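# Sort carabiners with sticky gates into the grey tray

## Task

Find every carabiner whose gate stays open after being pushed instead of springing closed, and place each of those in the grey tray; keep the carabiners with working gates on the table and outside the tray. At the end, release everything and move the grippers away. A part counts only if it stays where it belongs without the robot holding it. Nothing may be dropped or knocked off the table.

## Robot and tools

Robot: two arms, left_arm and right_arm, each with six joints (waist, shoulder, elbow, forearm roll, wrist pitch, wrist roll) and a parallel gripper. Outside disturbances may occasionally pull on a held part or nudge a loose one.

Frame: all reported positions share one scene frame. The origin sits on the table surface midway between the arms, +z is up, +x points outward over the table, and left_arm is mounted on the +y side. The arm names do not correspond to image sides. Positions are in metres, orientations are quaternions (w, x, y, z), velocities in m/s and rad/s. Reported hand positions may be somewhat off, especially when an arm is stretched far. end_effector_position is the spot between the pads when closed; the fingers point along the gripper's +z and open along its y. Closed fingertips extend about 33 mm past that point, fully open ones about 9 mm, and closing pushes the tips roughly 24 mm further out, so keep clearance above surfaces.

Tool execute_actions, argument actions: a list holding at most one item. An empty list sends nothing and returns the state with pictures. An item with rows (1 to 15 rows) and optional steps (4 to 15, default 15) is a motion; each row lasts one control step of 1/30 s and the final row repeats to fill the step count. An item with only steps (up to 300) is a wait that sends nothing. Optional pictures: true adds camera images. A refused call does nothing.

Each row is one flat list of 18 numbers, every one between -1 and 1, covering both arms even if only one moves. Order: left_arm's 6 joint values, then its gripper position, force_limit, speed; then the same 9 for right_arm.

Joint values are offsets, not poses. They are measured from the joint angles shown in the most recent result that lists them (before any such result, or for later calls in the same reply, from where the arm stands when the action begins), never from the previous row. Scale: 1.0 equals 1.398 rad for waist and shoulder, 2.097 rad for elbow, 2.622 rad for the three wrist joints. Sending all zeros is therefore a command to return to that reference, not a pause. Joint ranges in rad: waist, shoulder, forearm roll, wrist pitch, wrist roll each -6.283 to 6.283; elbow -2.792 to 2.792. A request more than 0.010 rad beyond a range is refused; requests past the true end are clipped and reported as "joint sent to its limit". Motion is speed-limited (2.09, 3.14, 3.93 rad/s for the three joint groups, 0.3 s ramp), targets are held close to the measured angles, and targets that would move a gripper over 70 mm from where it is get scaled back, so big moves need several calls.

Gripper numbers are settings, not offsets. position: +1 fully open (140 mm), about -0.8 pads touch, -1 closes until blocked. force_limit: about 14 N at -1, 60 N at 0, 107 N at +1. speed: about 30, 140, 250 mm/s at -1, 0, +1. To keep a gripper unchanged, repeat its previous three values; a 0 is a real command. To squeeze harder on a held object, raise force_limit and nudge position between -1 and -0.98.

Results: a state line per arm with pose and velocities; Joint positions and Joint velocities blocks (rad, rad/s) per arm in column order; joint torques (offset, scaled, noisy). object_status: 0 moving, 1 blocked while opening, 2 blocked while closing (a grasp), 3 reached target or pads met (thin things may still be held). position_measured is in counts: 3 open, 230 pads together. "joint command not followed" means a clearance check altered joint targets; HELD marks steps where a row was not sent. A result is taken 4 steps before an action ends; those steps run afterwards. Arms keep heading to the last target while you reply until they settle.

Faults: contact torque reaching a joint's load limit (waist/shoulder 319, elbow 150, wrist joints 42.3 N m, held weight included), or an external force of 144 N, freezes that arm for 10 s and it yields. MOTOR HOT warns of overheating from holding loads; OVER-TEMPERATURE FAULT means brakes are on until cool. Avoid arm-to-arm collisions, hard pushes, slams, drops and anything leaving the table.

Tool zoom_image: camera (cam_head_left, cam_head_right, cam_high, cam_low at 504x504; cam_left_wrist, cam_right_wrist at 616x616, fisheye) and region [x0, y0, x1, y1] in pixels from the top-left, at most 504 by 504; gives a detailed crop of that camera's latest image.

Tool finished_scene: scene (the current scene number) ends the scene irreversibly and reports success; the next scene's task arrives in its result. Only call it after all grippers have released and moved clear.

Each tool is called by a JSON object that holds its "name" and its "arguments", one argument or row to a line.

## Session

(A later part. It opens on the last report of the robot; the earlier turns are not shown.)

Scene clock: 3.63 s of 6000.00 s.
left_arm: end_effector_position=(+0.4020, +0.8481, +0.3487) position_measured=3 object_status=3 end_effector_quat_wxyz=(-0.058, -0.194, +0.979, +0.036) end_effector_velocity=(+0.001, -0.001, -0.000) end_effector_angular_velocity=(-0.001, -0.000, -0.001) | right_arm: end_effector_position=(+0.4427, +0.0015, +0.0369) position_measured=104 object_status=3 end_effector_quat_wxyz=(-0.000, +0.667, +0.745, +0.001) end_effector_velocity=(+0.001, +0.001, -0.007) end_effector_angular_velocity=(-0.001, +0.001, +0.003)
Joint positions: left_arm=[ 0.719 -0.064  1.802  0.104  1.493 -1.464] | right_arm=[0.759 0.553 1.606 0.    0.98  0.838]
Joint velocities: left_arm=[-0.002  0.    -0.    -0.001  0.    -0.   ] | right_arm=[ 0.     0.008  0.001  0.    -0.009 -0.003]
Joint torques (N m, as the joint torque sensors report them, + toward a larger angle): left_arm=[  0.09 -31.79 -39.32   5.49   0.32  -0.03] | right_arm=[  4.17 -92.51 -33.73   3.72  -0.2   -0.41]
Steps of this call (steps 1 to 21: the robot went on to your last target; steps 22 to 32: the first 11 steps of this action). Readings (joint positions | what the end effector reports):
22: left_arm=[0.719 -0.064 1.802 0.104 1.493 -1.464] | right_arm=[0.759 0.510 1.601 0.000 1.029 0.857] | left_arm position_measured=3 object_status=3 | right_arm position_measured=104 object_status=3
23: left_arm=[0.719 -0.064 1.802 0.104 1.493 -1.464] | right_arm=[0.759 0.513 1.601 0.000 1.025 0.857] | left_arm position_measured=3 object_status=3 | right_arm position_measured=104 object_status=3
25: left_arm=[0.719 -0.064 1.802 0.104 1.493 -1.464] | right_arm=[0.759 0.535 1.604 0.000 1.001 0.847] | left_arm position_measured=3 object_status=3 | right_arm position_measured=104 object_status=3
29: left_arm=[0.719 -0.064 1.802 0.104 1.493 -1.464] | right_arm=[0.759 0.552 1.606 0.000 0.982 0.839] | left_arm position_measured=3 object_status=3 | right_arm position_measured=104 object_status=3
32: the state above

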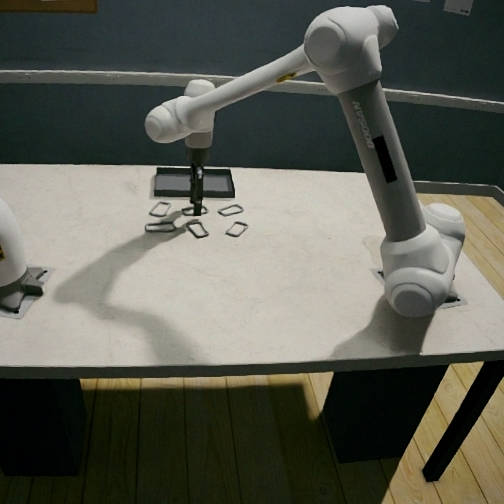

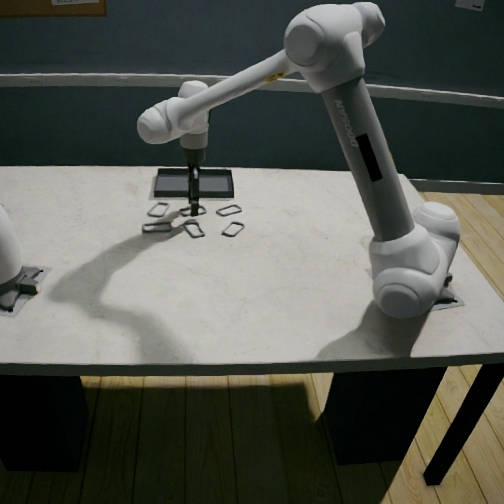

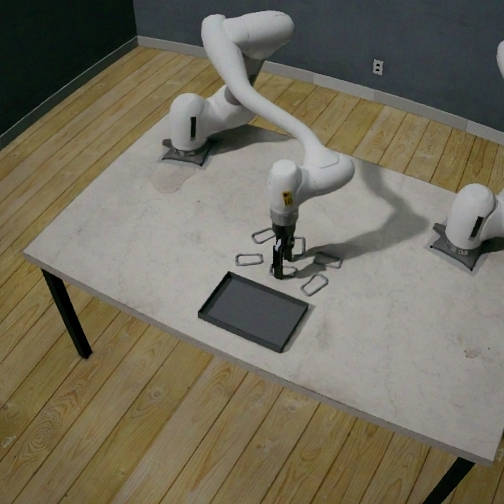

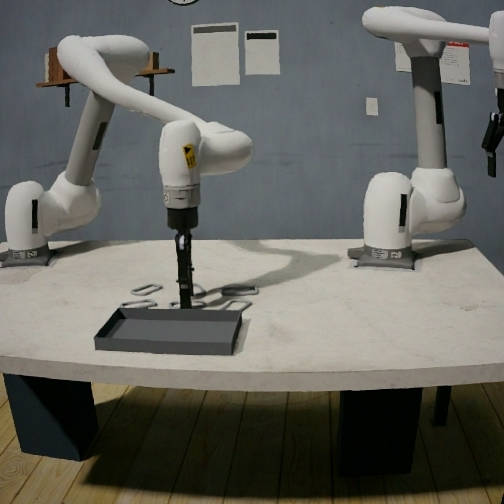

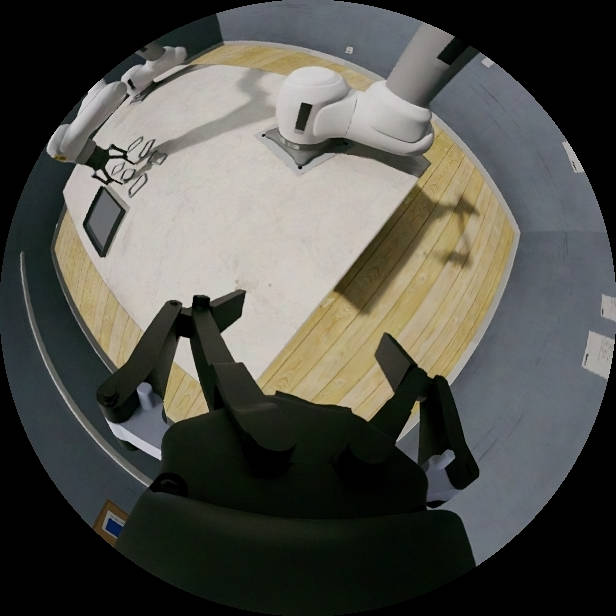

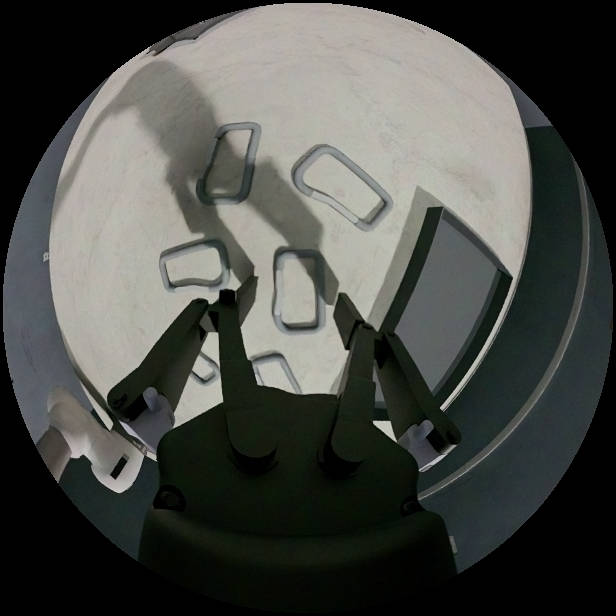

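{"name": "execute_actions", "arguments": {
  "actions": [
    {"rows":[[0,0,0,0,0,0,1,0,0,0,0,0,0,0,0,-0.1,-0.3,-0.2]],"steps":14}
  ]
}}

{"name": "execute_actions", "arguments": {
  "actions": [
    {"rows":[[0,0,0,0,0,0,1,0,0,0,-0.0006,-0.0003,0,0.0006,0,-0.27,-0.2,-0.7],[0,0,0,0,0,0,1,0,0,0,-0.0012,-0.0006,0,0.0012,0,-0.27,-0.2,-0.7],[0,0,0,0,0,0,1,0,0,0,-0.0018,-0.001,0,0.0018,0,-0.27,-0.2,-0.7]],"steps":15}
  ]
}}

{"name": "execute_actions", "arguments": {
  "actions": [
    {"rows":[[0,0,0,0,0,0,1,0,0,0,-0.0006,-0.0003,0,0.0006,0,-0.4,-0.2,-0.7]],"steps":15}
  ],
  "pictures": true
}}

{"name": "zoom_image", "arguments": {
  "camera": "cam_right_wrist",
  "region": [200,180,420,400]
}}

{"name": "execute_actions", "arguments": {
  "actions": [
    {"rows":[[0,0,0,0,0,0,1,0,0,0,0,0,0,0,0,0.2,0,0.3],[0,0,0,0,0,0,1,0,0,0,0,0,0,0,0,0.2,0,0.3],[0,0,0,0,0,0,1,0,0,0,0,0,0,0,0,0.2,0,0.3],[0,0,0,0,0,0,1,0,0,0,0,0,0,0,0,0.2,0,0.3],[0,0,0,0,0,0,1,0,0,0,0,0,0,0,0,0.2,0,0.3],[0,0,0,0,0,0,1,0,0,0,-0.021,-0.012,0,0.021,0,0.2,0,0.3]],"steps":15}
  ]
}}

{"name": "execute_actions", "arguments": {
  "actions": [
    {"steps":6}
  ],
  "pictures": true
}}

{"name": "zoom_image", "arguments": {
  "camera": "cam_right_wrist",
  "region": [160,140,460,440]
}}

Scene clock: 5.63 s of 6000.00 s.
left_arm: end_effector_position=(+0.4020, +0.8481, +0.3487) position_measured=3 object_status=3 end_effector_quat_wxyz=(-0.058, -0.194, +0.979, +0.036) end_effector_velocity=(-0.000, +0.000, -0.000) end_effector_angular_velocity=(+0.000, +0.000, +0.002) | right_arm: end_effector_position=(+0.4427, +0.0015, +0.0367) position_measured=141 object_status=0 end_effector_quat_wxyz=(-0.000, +0.667, +0.745, +0.001) end_effector_velocity=(-0.001, -0.000, +0.000) end_effector_angular_velocity=(-0.000, +0.000, -0.001)
Joint positions: left_arm=[ 0.719 -0.064  1.802  0.104  1.493 -1.464] | right_arm=[0.759 0.554 1.606 0.    0.98  0.838]
Joint velocities: left_arm=[ 0.     0.     0.     0.    -0.    -0.002] | right_arm=[ 0.    -0.001  0.001  0.     0.     0.001]
Joint torques (N m, as the joint torque sensors report them, + toward a larger angle): left_arm=[ -0.42 -32.55 -38.63   5.5    0.43   0.06] | right_arm=[  3.56 -88.22 -32.87   3.55  -0.13  -0.06]
Steps of this call (steps 1 to 4: the last 4 steps of your previous action; steps 5 to 15: the robot went on to your last target; steps 16 to 50: nothing new was sent; steps 51 to 60: the first 10 steps of this action). Readings (joint positions | what the end effector reports):
51: left_arm=[0.719 -0.064 1.802 0.104 1.493 -1.464] | right_arm=[0.759 0.554 1.606 0.000 0.979 0.838] | left_arm position_measured=3 object_status=3 | right_arm position_measured=104 object_status=0
52: left_arm=[0.719 -0.064 1.802 0.104 1.493 -1.464] | right_arm=[0.759 0.554 1.606 0.000 0.979 0.838] | left_arm position_measured=3 object_status=3 | right_arm position_measured=106 object_status=0
54: left_arm=[0.719 -0.064 1.802 0.104 1.493 -1.464] | right_arm=[0.759 0.554 1.606 0.000 0.979 0.838] | left_arm position_measured=3 object_status=3 | right_arm position_measured=119 object_status=0
58: left_arm=[0.719 -0.064 1.802 0.104 1.493 -1.464] | right_arm=[0.759 0.554 1.606 0.000 0.980 0.838] | left_arm position_measured=3 object_status=3 | right_arm position_measured=141 object_status=0
60: the state above

Scene clock: 6.13 s of 6000.00 s.
left_arm: end_effector_position=(+0.4020, +0.8481, +0.3487) position_measured=3 object_status=3 end_effector_quat_wxyz=(-0.058, -0.194, +0.979, +0.036) end_effector_velocity=(-0.000, +0.001, -0.001) end_effector_angular_velocity=(-0.001, +0.001, +0.001) | right_arm: end_effector_position=(+0.4428, +0.0016, +0.0399) position_measured=163 object_status=0 end_effector_quat_wxyz=(-0.000, +0.667, +0.745, +0.001) end_effector_velocity=(-0.000, -0.000, +0.001) end_effector_angular_velocity=(-0.001, +0.000, +0.001)
Joint positions: left_arm=[ 0.719 -0.064  1.802  0.104  1.493 -1.464] | right_arm=[0.759 0.551 1.604 0.    0.985 0.838]
Joint velocities: left_arm=[ 0.001  0.001  0.    -0.     0.     0.001] | right_arm=[ 0.    -0.001 -0.    -0.     0.001 -0.   ]
Joint torques (N m, as the joint torque sensors report them, + toward a larger angle): left_arm=[ -0.76 -31.52 -39.19   5.45   0.4    0.11] | right_arm=[  2.32 -69.55 -17.23   3.71   2.21  -0.16]
Steps of this call (steps 1 to 4: the last 4 steps of your previous action; steps 5 to 15: the first 11 steps of this action, its rows measured from where the robot was after step 4). Readings (joint positions | what the end effector reports):
4: left_arm=[0.719 -0.064 1.802 0.104 1.493 -1.464] | right_arm=[0.759 0.553 1.606 0.000 0.980 0.838] | left_arm position_measured=3 object_status=3 | right_arm position_measured=141 object_status=3
5: left_arm=[0.719 -0.064 1.802 0.104 1.493 -1.464] | right_arm=[0.759 0.553 1.606 0.000 0.980 0.838] | left_arm position_measured=3 object_status=3 | right_arm position_measured=141 object_status=0
6: left_arm=[0.719 -0.064 1.802 0.104 1.493 -1.464] | right_arm=[0.759 0.553 1.606 0.000 0.980 0.838] | left_arm position_measured=3 object_status=3 | right_arm position_measured=143 object_status=0
8: left_arm=[0.719 -0.064 1.802 0.104 1.493 -1.464] | right_arm=[0.759 0.552 1.605 0.000 0.982 0.838] | left_arm position_measured=3 object_status=3 | right_arm position_measured=149 object_status=0
12: left_arm=[0.719 -0.064 1.802 0.104 1.493 -1.464] | right_arm=[0.759 0.551 1.604 0.000 0.984 0.838] | left_arm position_measured=3 object_status=3 | right_arm position_measured=162 object_status=0
15: the state above

Scene clock: 6.63 s of 6000.00 s.
left_arm: end_effector_position=(+0.4020, +0.8481, +0.3487) position_measured=3 object_status=3 end_effector_quat_wxyz=(-0.058, -0.194, +0.979, +0.036) end_effector_velocity=(+0.000, +0.000, -0.000) end_effector_angular_velocity=(-0.001, +0.001, +0.001) | right_arm: end_effector_position=(+0.4427, +0.0015, +0.0408) position_measured=179 object_status=0 end_effector_quat_wxyz=(-0.000, +0.667, +0.745, +0.001) end_effector_velocity=(+0.000, +0.000, +0.000) end_effector_angular_velocity=(+0.000, -0.000, +0.000)
Joint positions: left_arm=[ 0.719 -0.064  1.802  0.104  1.493 -1.464] | right_arm=[0.759 0.55  1.604 0.    0.986 0.838]
Joint velocities: left_arm=[ 0.001  0.001 -0.    -0.001  0.     0.   ] | right_arm=[ 0. -0. -0. -0.  0.  0.]
Joint torques (N m, as the joint torque sensors report them, + toward a larger angle): left_arm=[ -0.72 -31.98 -39.31   5.43   0.36   0.04] | right_arm=[  1.75 -63.48 -16.85   3.96   1.14   0.01]
Steps of this call (steps 1 to 4: the last 4 steps of your previous action; steps 5 to 15: the first 11 steps of this action, its rows measured from where the robot was after step 4). Readings (joint positions | what the end effector reports):
4: left_arm=[0.719 -0.064 1.802 0.104 1.493 -1.464] | right_arm=[0.759 0.551 1.604 0.000 0.985 0.838] | left_arm position_measured=3 object_status=3 | right_arm position_measured=163 object_status=3
5: left_arm=[0.719 -0.064 1.802 0.104 1.493 -1.464] | right_arm=[0.759 0.551 1.604 0.000 0.985 0.838] | left_arm position_measured=3 object_status=3 | right_arm position_measured=163 object_status=0
6: left_arm=[0.719 -0.064 1.802 0.104 1.493 -1.464] | right_arm=[0.759 0.551 1.604 0.000 0.985 0.838] | left_arm position_measured=3 object_status=3 | right_arm position_measured=164 object_status=0
8: left_arm=[0.719 -0.064 1.802 0.104 1.493 -1.464] | right_arm=[0.759 0.550 1.604 0.000 0.986 0.838] | left_arm position_measured=3 object_status=3 | right_arm position_measured=171 object_status=0
12: left_arm=[0.719 -0.064 1.802 0.104 1.493 -1.464] | right_arm=[0.759 0.550 1.604 0.000 0.986 0.838] | left_arm position_measured=3 object_status=3 | right_arm position_measured=179 object_status=0
15: the state above

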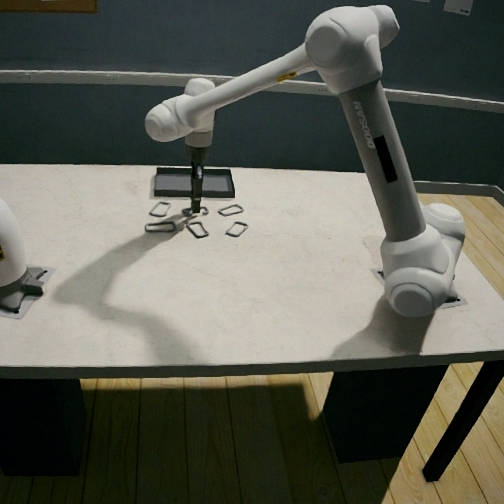

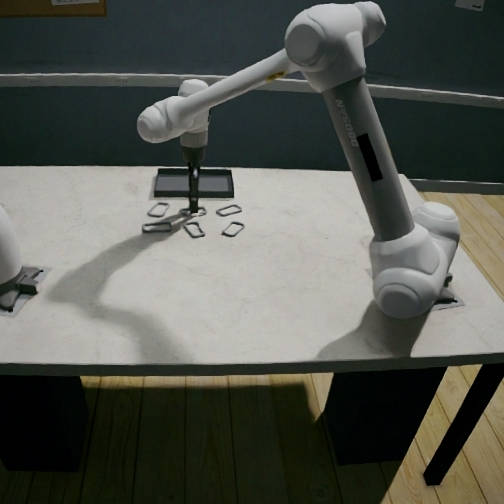

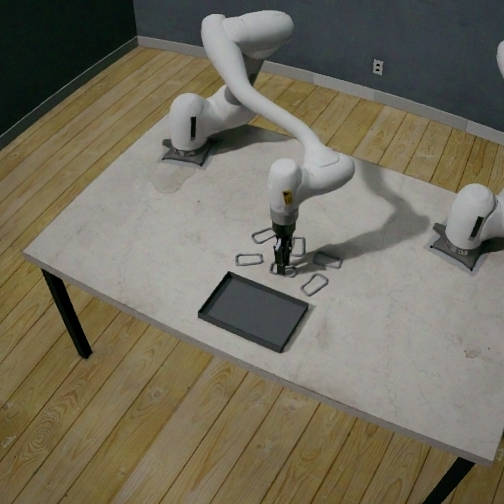

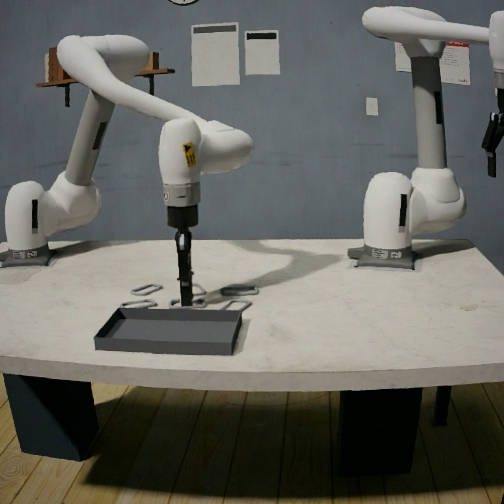

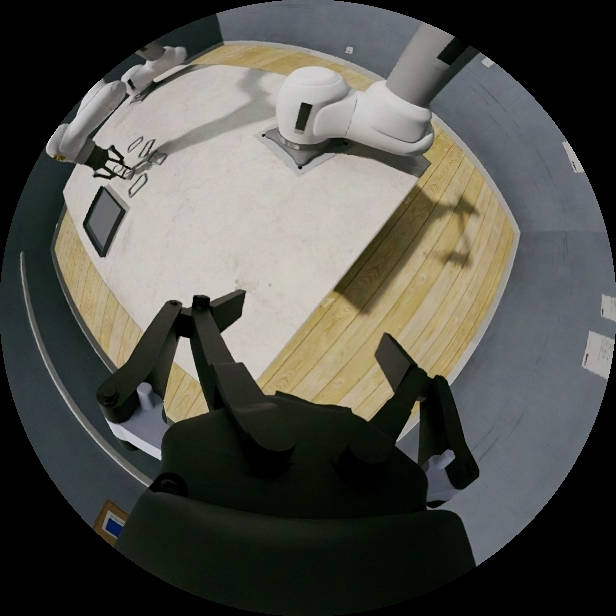

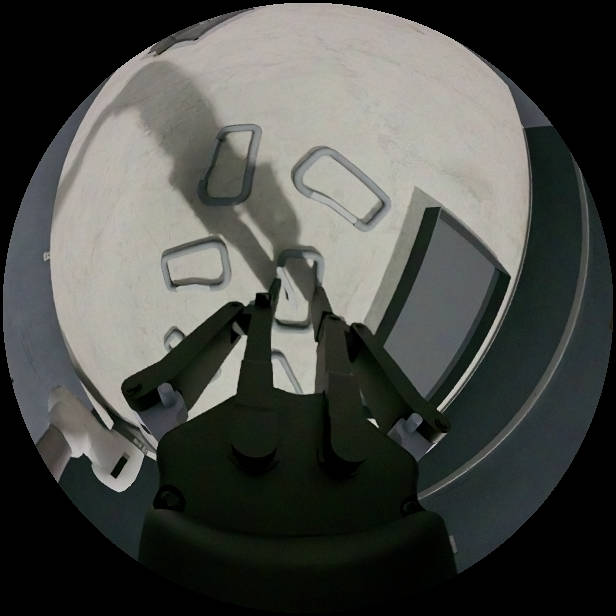

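Region (200, 180, 420, 400) of cam_right_wrist's 616x616 image, scaled by 2.291, with more detail than that image has.

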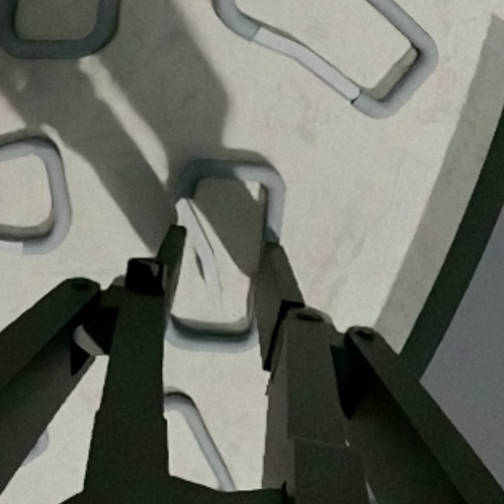

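Scene clock: 7.13 s of 6000.00 s.
left_arm: end_effector_position=(+0.4020, +0.8481, +0.3487) position_measured=3 object_status=3 end_effector_quat_wxyz=(-0.058, -0.194, +0.979, +0.036) end_effector_velocity=(+0.000, -0.000, -0.000) end_effector_angular_velocity=(-0.000, +0.001, -0.002) | right_arm: end_effector_position=(+0.4430, +0.0019, +0.0719) position_measured=104 object_status=0 end_effector_quat_wxyz=(-0.000, +0.667, +0.745, +0.001) end_effector_velocity=(-0.002, -0.004, +0.063) end_effector_angular_velocity=(-0.007, +0.003, +0.001)
Joint positions: left_arm=[ 0.719 -0.064  1.802  0.104  1.493 -1.464] | right_arm=[0.759 0.524 1.581 0.    1.035 0.838]
Joint velocities: left_arm=[-0.001  0.001 -0.     0.    -0.     0.001] | right_arm=[-0.    -0.054 -0.042 -0.001  0.103 -0.   ]
Joint torques (N m, as the joint torque sensors report them, + toward a larger angle): left_arm=[  0.4  -32.39 -39.03   5.48   0.34  -0.02] | right_arm=[  1.49 -73.83 -28.06   3.41  -0.37  -0.3 ]
Steps of this call (steps 1 to 4: the last 4 steps of your previous action; steps 5 to 15: the first 11 steps of this action, its rows measured from where the robot was after step 4). Readings (joint positions | what the end effector reports):
4: left_arm=[0.719 -0.064 1.802 0.104 1.493 -1.464] | right_arm=[0.759 0.550 1.604 0.000 0.986 0.838] | left_arm position_measured=3 object_status=3 | right_arm position_measured=179 object_status=3
5: left_arm=[0.719 -0.064 1.802 0.104 1.493 -1.464] | right_arm=[0.759 0.550 1.604 0.000 0.986 0.838] | left_arm position_measured=3 object_status=3 | right_arm position_measured=179 object_status=0
6: left_arm=[0.719 -0.064 1.802 0.104 1.493 -1.464] | right_arm=[0.759 0.550 1.604 0.000 0.986 0.838] | left_arm position_measured=3 object_status=3 | right_arm position_measured=176 object_status=0
8: left_arm=[0.719 -0.064 1.802 0.104 1.493 -1.464] | right_arm=[0.759 0.550 1.604 0.000 0.986 0.838] | left_arm position_measured=3 object_status=3 | right_arm position_measured=157 object_status=0
12: left_arm=[0.719 -0.064 1.802 0.104 1.493 -1.464] | right_arm=[0.759 0.539 1.594 0.000 1.008 0.838] | left_arm position_measured=3 object_status=3 | right_arm position_measured=119 object_status=0
15: the state above

Scene clock: 7.33 s of 6000.00 s.
left_arm: end_effector_position=(+0.4020, +0.8481, +0.3487) position_measured=3 object_status=3 end_effector_quat_wxyz=(-0.058, -0.194, +0.979, +0.036) end_effector_velocity=(+0.000, -0.001, +0.001) end_effector_angular_velocity=(+0.001, -0.001, -0.001) | right_arm: end_effector_position=(+0.4429, +0.0017, +0.0756) position_measured=104 object_status=3 end_effector_quat_wxyz=(-0.000, +0.667, +0.745, +0.000) end_effector_velocity=(+0.001, +0.000, +0.005) end_effector_angular_velocity=(+0.002, -0.001, -0.001)
Joint positions: left_arm=[ 0.719 -0.064  1.802  0.104  1.493 -1.464] | right_arm=[0.759 0.521 1.579 0.    1.041 0.838]
Joint velocities: left_arm=[-0.002 -0.001  0.    -0.     0.    -0.001] | right_arm=[-0.001 -0.004 -0.004 -0.     0.006  0.001]
Joint torques (N m, as the joint torque sensors report them, + toward a larger angle): left_arm=[ -0.14 -31.63 -38.9    5.41   0.42  -0.01] | right_arm=[  4.92 -90.3  -34.78   3.95  -0.11  -0.32]
Kept back: nothing.
Steps of this call (steps 1 to 4: the last 4 steps of your previous action; steps 5 to 6: the robot went on to your last target). Readings (joint positions | what the end effector reports):
1: left_arm=[0.719 -0.064 1.802 0.104 1.493 -1.464] | right_arm=[0.759 0.523 1.580 0.000 1.037 0.838] | left_arm position_measured=3 object_status=3 | right_arm position_measured=104 object_status=0
2: left_arm=[0.719 -0.064 1.802 0.104 1.493 -1.464] | right_arm=[0.759 0.522 1.580 0.000 1.039 0.838] | left_arm position_measured=3 object_status=3 | right_arm position_measured=104 object_status=0
4: left_arm=[0.719 -0.064 1.802 0.104 1.493 -1.464] | right_arm=[0.759 0.521 1.579 0.000 1.040 0.838] | left_arm position_measured=3 object_status=3 | right_arm position_measured=104 object_status=3
6: the state above

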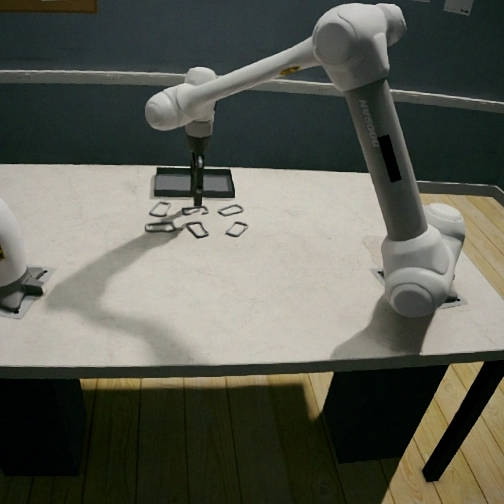

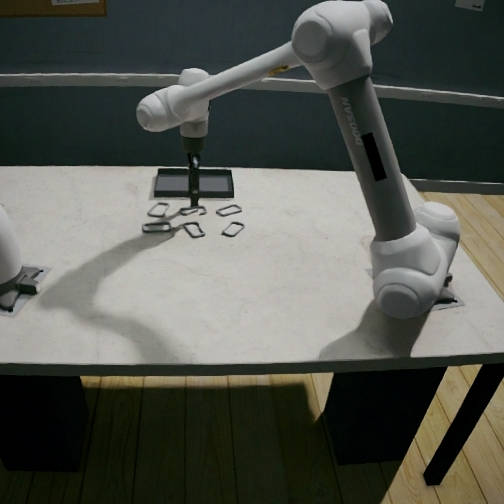

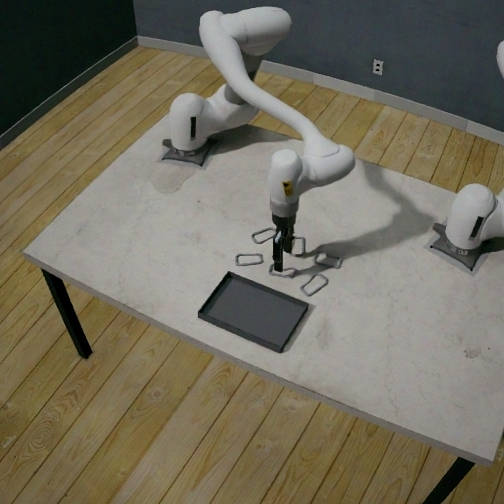

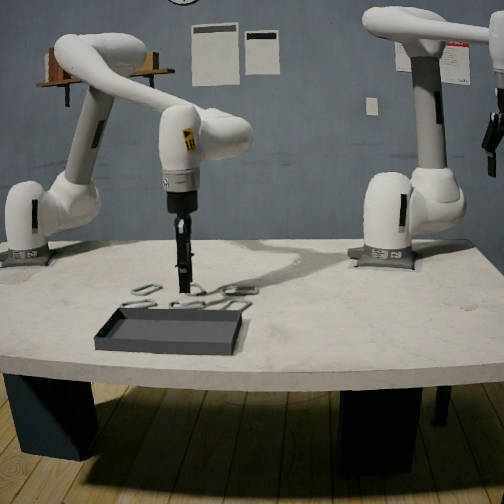

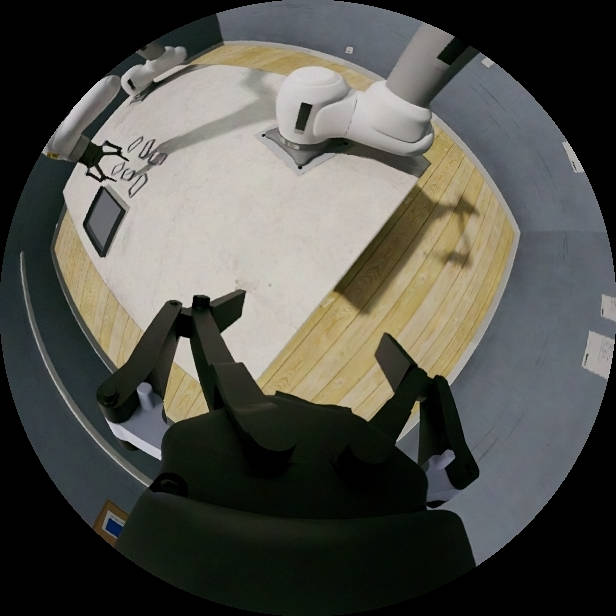

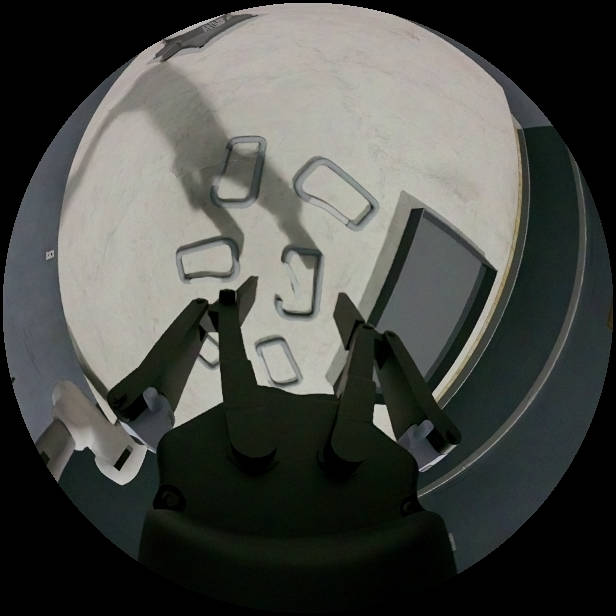

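Region (160, 140, 460, 440) of cam_right_wrist's 616x616 image, scaled by 1.680, with more detail than that image has.

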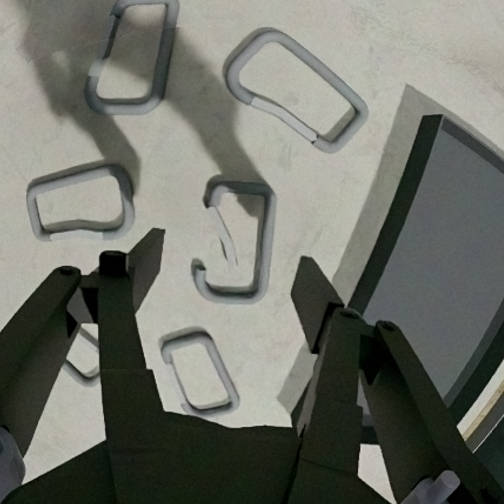

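{"name": "execute_actions", "arguments": {
  "actions": [
    {"rows":[[0,0,0,0,0,0,1,0,0,-0.022,-0.0255,0.028,0,-0.0088,-0.577,-0.55,0,0]],"steps":15}
  ]
}}

{"name": "execute_actions", "arguments": {
  "actions": [
    {"steps":12}
  ],
  "pictures": true
}}

{"name": "zoom_image", "arguments": {
  "camera": "cam_right_wrist",
  "region": [200,180,420,400]
}}

Scene clock: 7.97 s of 6000.00 s.
left_arm: end_effector_position=(+0.4020, +0.8481, +0.3487) position_measured=3 object_status=3 end_effector_quat_wxyz=(-0.058, -0.194, +0.979, +0.036) end_effector_velocity=(+0.000, -0.000, -0.001) end_effector_angular_velocity=(-0.002, +0.001, -0.002) | right_arm: end_effector_position=(+0.4453, -0.0236, +0.0742) position_measured=175 object_status=0 end_effector_quat_wxyz=(-0.000, +0.386, +0.922, -0.000) end_effector_velocity=(+0.018, -0.074, +0.010) end_effector_angular_velocity=(+0.013, -0.007, +3.289)
Joint positions: left_arm=[ 0.719 -0.064  1.802  0.104  1.493 -1.464] | right_arm=[0.738 0.496 1.623 0.    1.024 0.149]
Joint velocities: left_arm=[-0.     0.002  0.    -0.001  0.     0.002] | right_arm=[-0.075 -0.085  0.117 -0.    -0.046 -3.364]
Joint torques (N m, as the joint torque sensors report them, + toward a larger angle): left_arm=[ -0.61 -32.68 -38.92   5.46   0.36   0.01] | right_arm=[  3.7  -85.18 -34.24   4.11  -0.29  -0.42]
Steps of this call (steps 1 to 8: the robot went on to your last target; steps 9 to 19: the first 11 steps of this action). Readings (joint positions | what the end effector reports):
9: left_arm=[0.719 -0.064 1.802 0.104 1.493 -1.464] | right_arm=[0.759 0.521 1.579 0.000 1.041 0.838] | left_arm position_measured=3 object_status=3 | right_arm position_measured=104 object_status=0
10: left_arm=[0.719 -0.064 1.802 0.104 1.493 -1.464] | right_arm=[0.759 0.520 1.579 0.000 1.041 0.831] | left_arm position_measured=3 object_status=3 | right_arm position_measured=106 object_status=0
12: left_arm=[0.719 -0.064 1.802 0.104 1.493 -1.464] | right_arm=[0.758 0.518 1.585 0.000 1.039 0.775] | left_arm position_measured=3 object_status=3 | right_arm position_measured=122 object_status=0
16: left_arm=[0.719 -0.064 1.802 0.104 1.493 -1.464] | right_arm=[0.747 0.506 1.608 0.000 1.030 0.489] | left_arm position_measured=3 object_status=3 | right_arm position_measured=152 object_status=0
19: the state above

Scene clock: 8.37 s of 6000.00 s.
left_arm: end_effector_position=(+0.4020, +0.8481, +0.3487) position_measured=3 object_status=3 end_effector_quat_wxyz=(-0.058, -0.194, +0.979, +0.036) end_effector_velocity=(+0.000, -0.001, +0.000) end_effector_angular_velocity=(+0.001, -0.001, -0.001) | right_arm: end_effector_position=(+0.4472, -0.0326, +0.0752) position_measured=199 object_status=3 end_effector_quat_wxyz=(+0.000, -0.009, +1.000, +0.000) end_effector_velocity=(+0.000, -0.001, -0.001) end_effector_angular_velocity=(-0.002, +0.001, +0.061)
Joint positions: left_arm=[ 0.719 -0.064  1.802  0.104  1.493 -1.464] | right_arm=[ 0.729  0.485  1.637  0.     1.018 -0.672]
Joint velocities: left_arm=[-0.001 -0.001 -0.     0.    -0.    -0.001] | right_arm=[-0.     0.002  0.    -0.     0.    -0.062]
Joint torques (N m, as the joint torque sensors report them, + toward a larger angle): left_arm=[ -0.12 -32.09 -38.99   5.4    0.39   0.05] | right_arm=[  4.66 -84.15 -34.29   3.76  -0.23  -0.42]
Kept back: nothing.
Steps of this call (steps 1 to 4: the last 4 steps of your previous action; steps 5 to 12: the robot went on to your last target). Readings (joint positions | what the end effector reports):
1: left_arm=[0.719 -0.064 1.802 0.104 1.493 -1.464] | right_arm=[0.735 0.493 1.627 0.000 1.022 0.035] | left_arm position_measured=3 object_status=3 | right_arm position_measured=182 object_status=0
2: left_arm=[0.719 -0.064 1.802 0.104 1.493 -1.464] | right_arm=[0.734 0.491 1.629 0.000 1.021 -0.076] | left_arm position_measured=3 object_status=3 | right_arm position_measured=190 object_status=0
4: left_arm=[0.719 -0.064 1.802 0.104 1.493 -1.464] | right_arm=[0.731 0.488 1.633 0.000 1.020 -0.284] | left_arm position_measured=3 object_status=3 | right_arm position_measured=199 object_status=0
8: left_arm=[0.719 -0.064 1.802 0.104 1.493 -1.464] | right_arm=[0.729 0.485 1.637 0.000 1.018 -0.579] | left_arm position_measured=3 object_status=3 | right_arm position_measured=199 object_status=0
12: the state above

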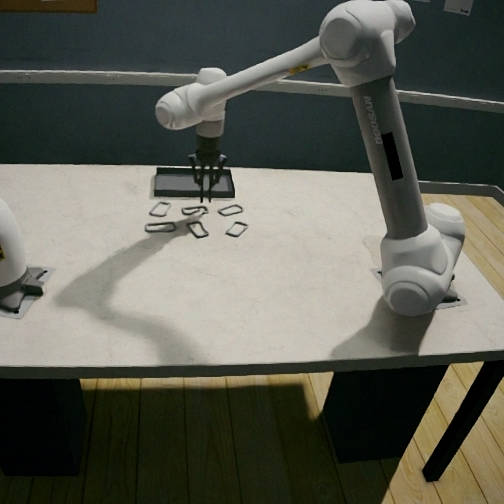

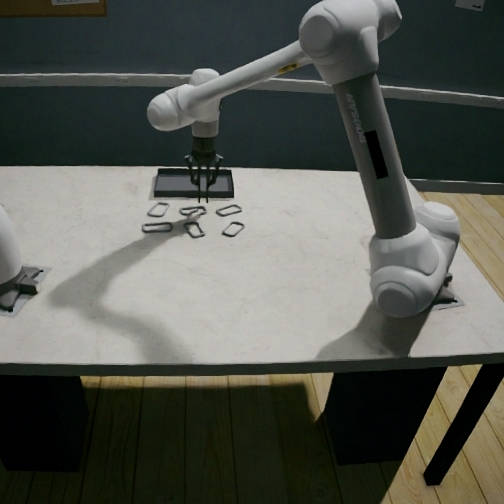

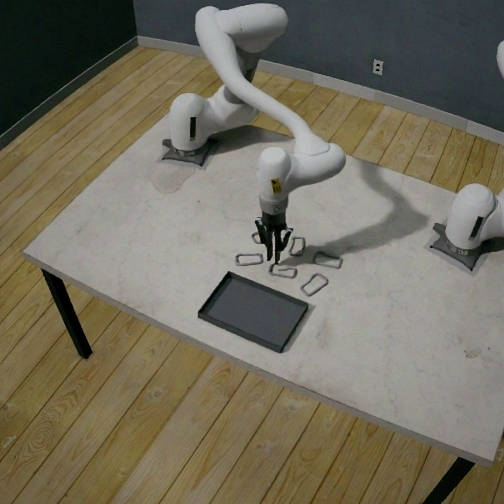

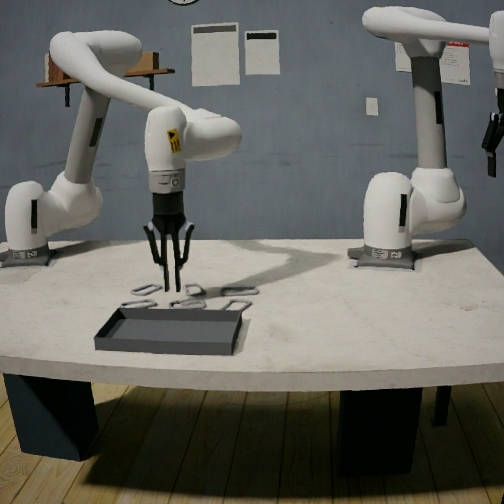

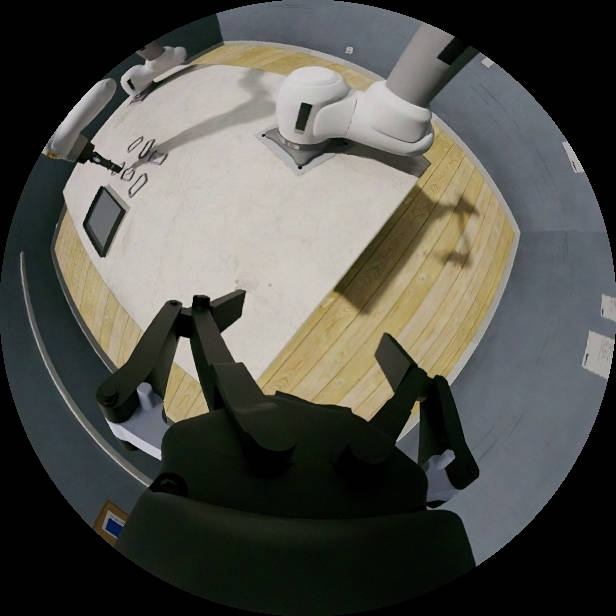

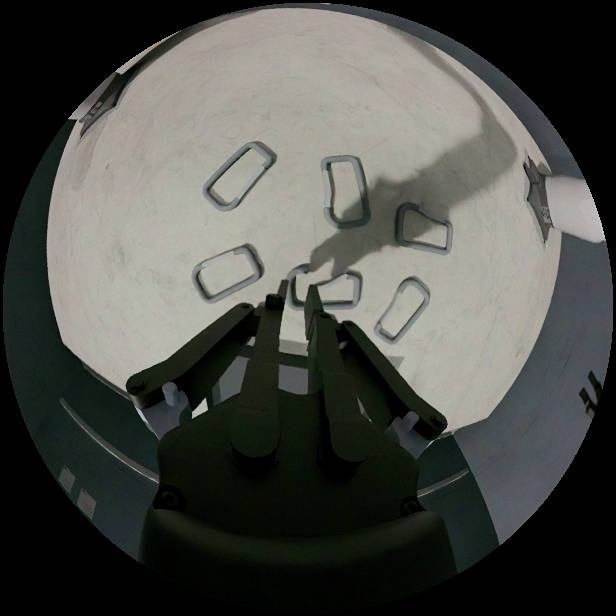

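Region (200, 180, 420, 400) of cam_right_wrist's 616x616 image, scaled by 2.291, with more detail than that image has.

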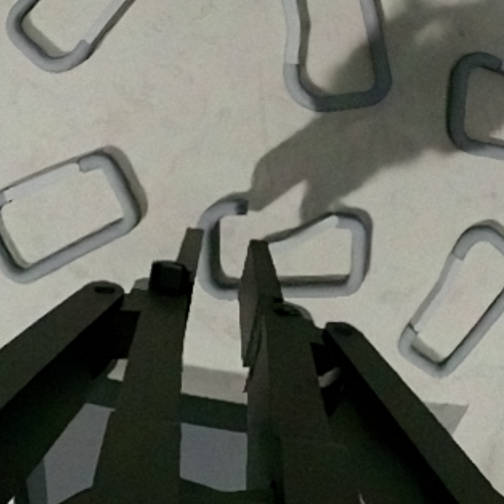

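{"name": "execute_actions", "arguments": {
  "actions": [
    {"rows":[[0,0,0,0,0,0,1,0,0,-0.0089,0.0191,0.0177,0,-0.0244,-0.005,-0.55,0,0]],"steps":15}
  ],
  "pictures": true
}}

{"name": "zoom_image", "arguments": {
  "camera": "cam_right_wrist",
  "region": [200,180,420,400]
}}

Scene clock: 8.97 s of 6000.00 s.
left_arm: end_effector_position=(+0.4020, +0.8481, +0.3487) position_measured=3 object_status=3 end_effector_quat_wxyz=(-0.058, -0.194, +0.979, +0.036) end_effector_velocity=(+0.000, -0.000, -0.001) end_effector_angular_velocity=(-0.002, +0.001, +0.001) | right_arm: end_effector_position=(+0.4519, -0.0419, +0.0381) position_measured=199 object_status=3 end_effector_quat_wxyz=(+0.000, -0.010, +1.000, +0.001) end_effector_velocity=(-0.000, -0.003, -0.008) end_effector_angular_velocity=(-0.002, +0.001, +0.001)
Joint positions: left_arm=[ 0.719 -0.064  1.802  0.104  1.493 -1.464] | right_arm=[ 0.716  0.512  1.674  0.     0.955 -0.685]
Joint velocities: left_arm=[ 0.     0.001  0.    -0.001  0.    -0.001] | right_arm=[-0.002  0.005  0.008 -0.001 -0.01  -0.003]
Joint torques (N m, as the joint torque sensors report them, + toward a larger angle): left_arm=[ -0.28 -31.95 -39.29   5.38   0.35   0.04] | right_arm=[  3.88 -85.8  -33.19   3.79   0.    -0.12]
Steps of this call (steps 1 to 7: the robot went on to your last target; steps 8 to 18: the first 11 steps of this action). Readings (joint positions | what the end effector reports):
8: left_arm=[0.719 -0.064 1.802 0.104 1.493 -1.464] | right_arm=[0.729 0.485 1.638 0.000 1.018 -0.675] | left_arm position_measured=3 object_status=3 | right_arm position_measured=199 object_status=3
9: left_arm=[0.719 -0.064 1.802 0.104 1.493 -1.464] | right_arm=[0.727 0.487 1.641 0.000 1.011 -0.676] | left_arm position_measured=3 object_status=3 | right_arm position_measured=199 object_status=3
11: left_arm=[0.719 -0.064 1.802 0.104 1.493 -1.464] | right_arm=[0.721 0.501 1.661 0.000 0.979 -0.681] | left_arm position_measured=3 object_status=3 | right_arm position_measured=199 object_status=3
15: left_arm=[0.719 -0.064 1.802 0.104 1.493 -1.464] | right_arm=[0.717 0.511 1.673 0.000 0.957 -0.685] | left_arm position_measured=3 object_status=3 | right_arm position_measured=199 object_status=3
18: the state above

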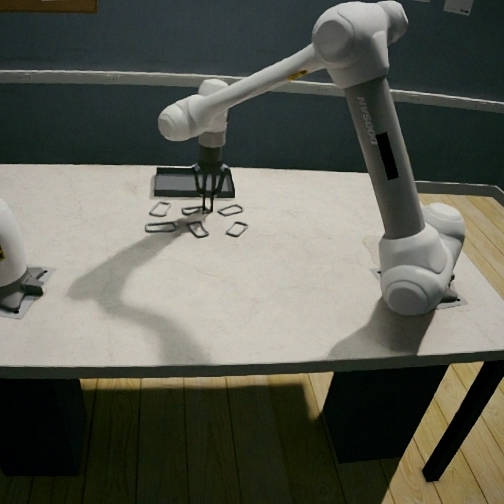

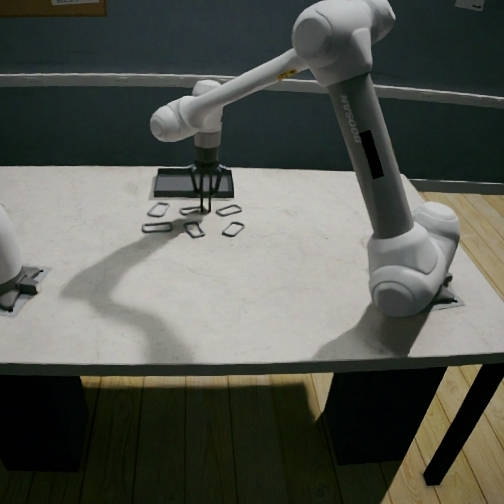

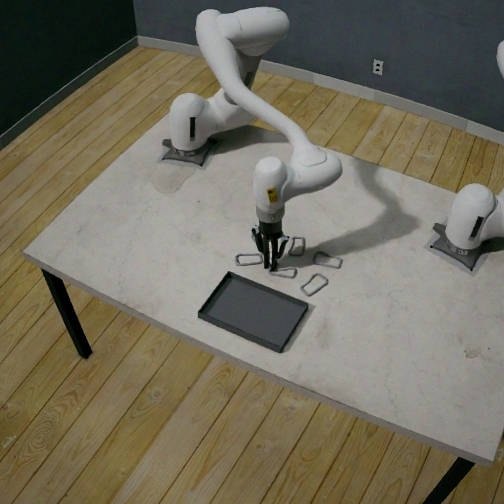

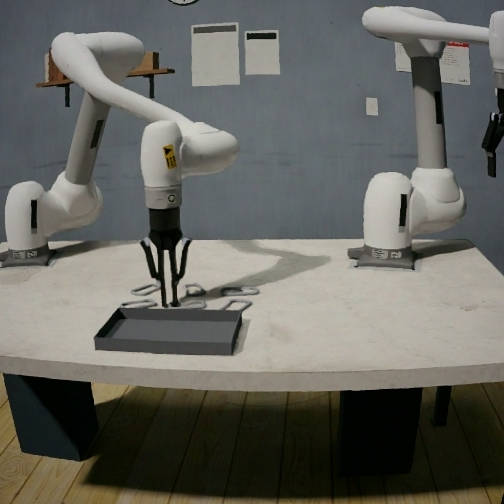

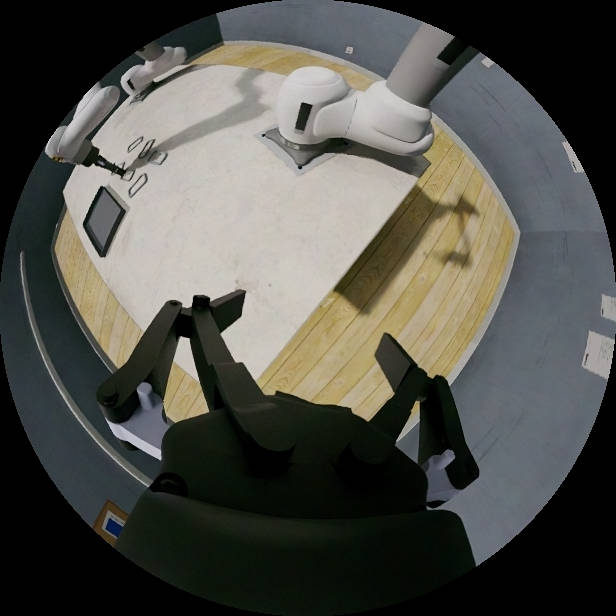

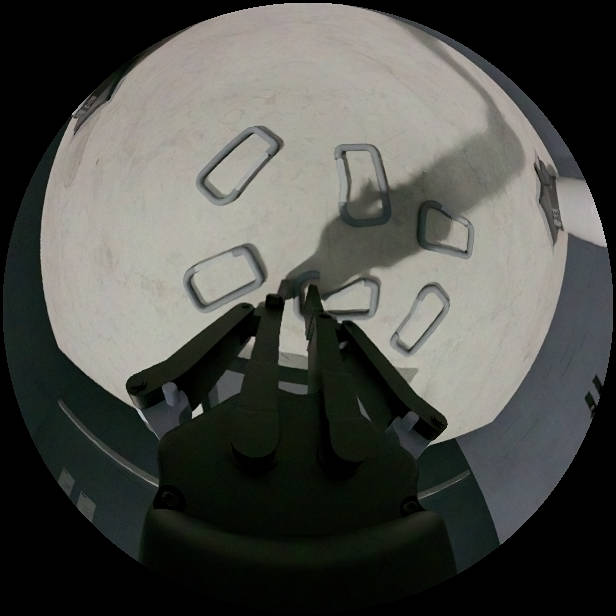

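Region (200, 180, 420, 400) of cam_right_wrist's 616x616 image, scaled by 2.291, with more detail than that image has.

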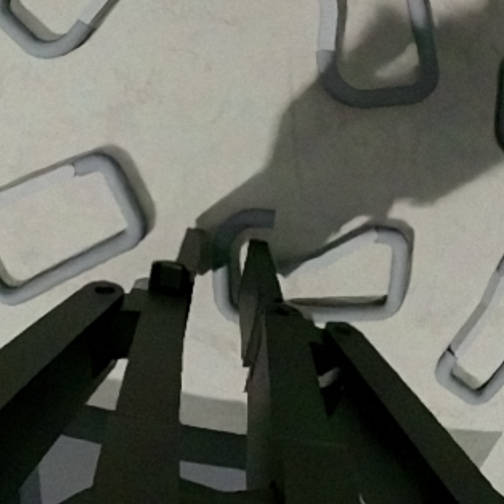

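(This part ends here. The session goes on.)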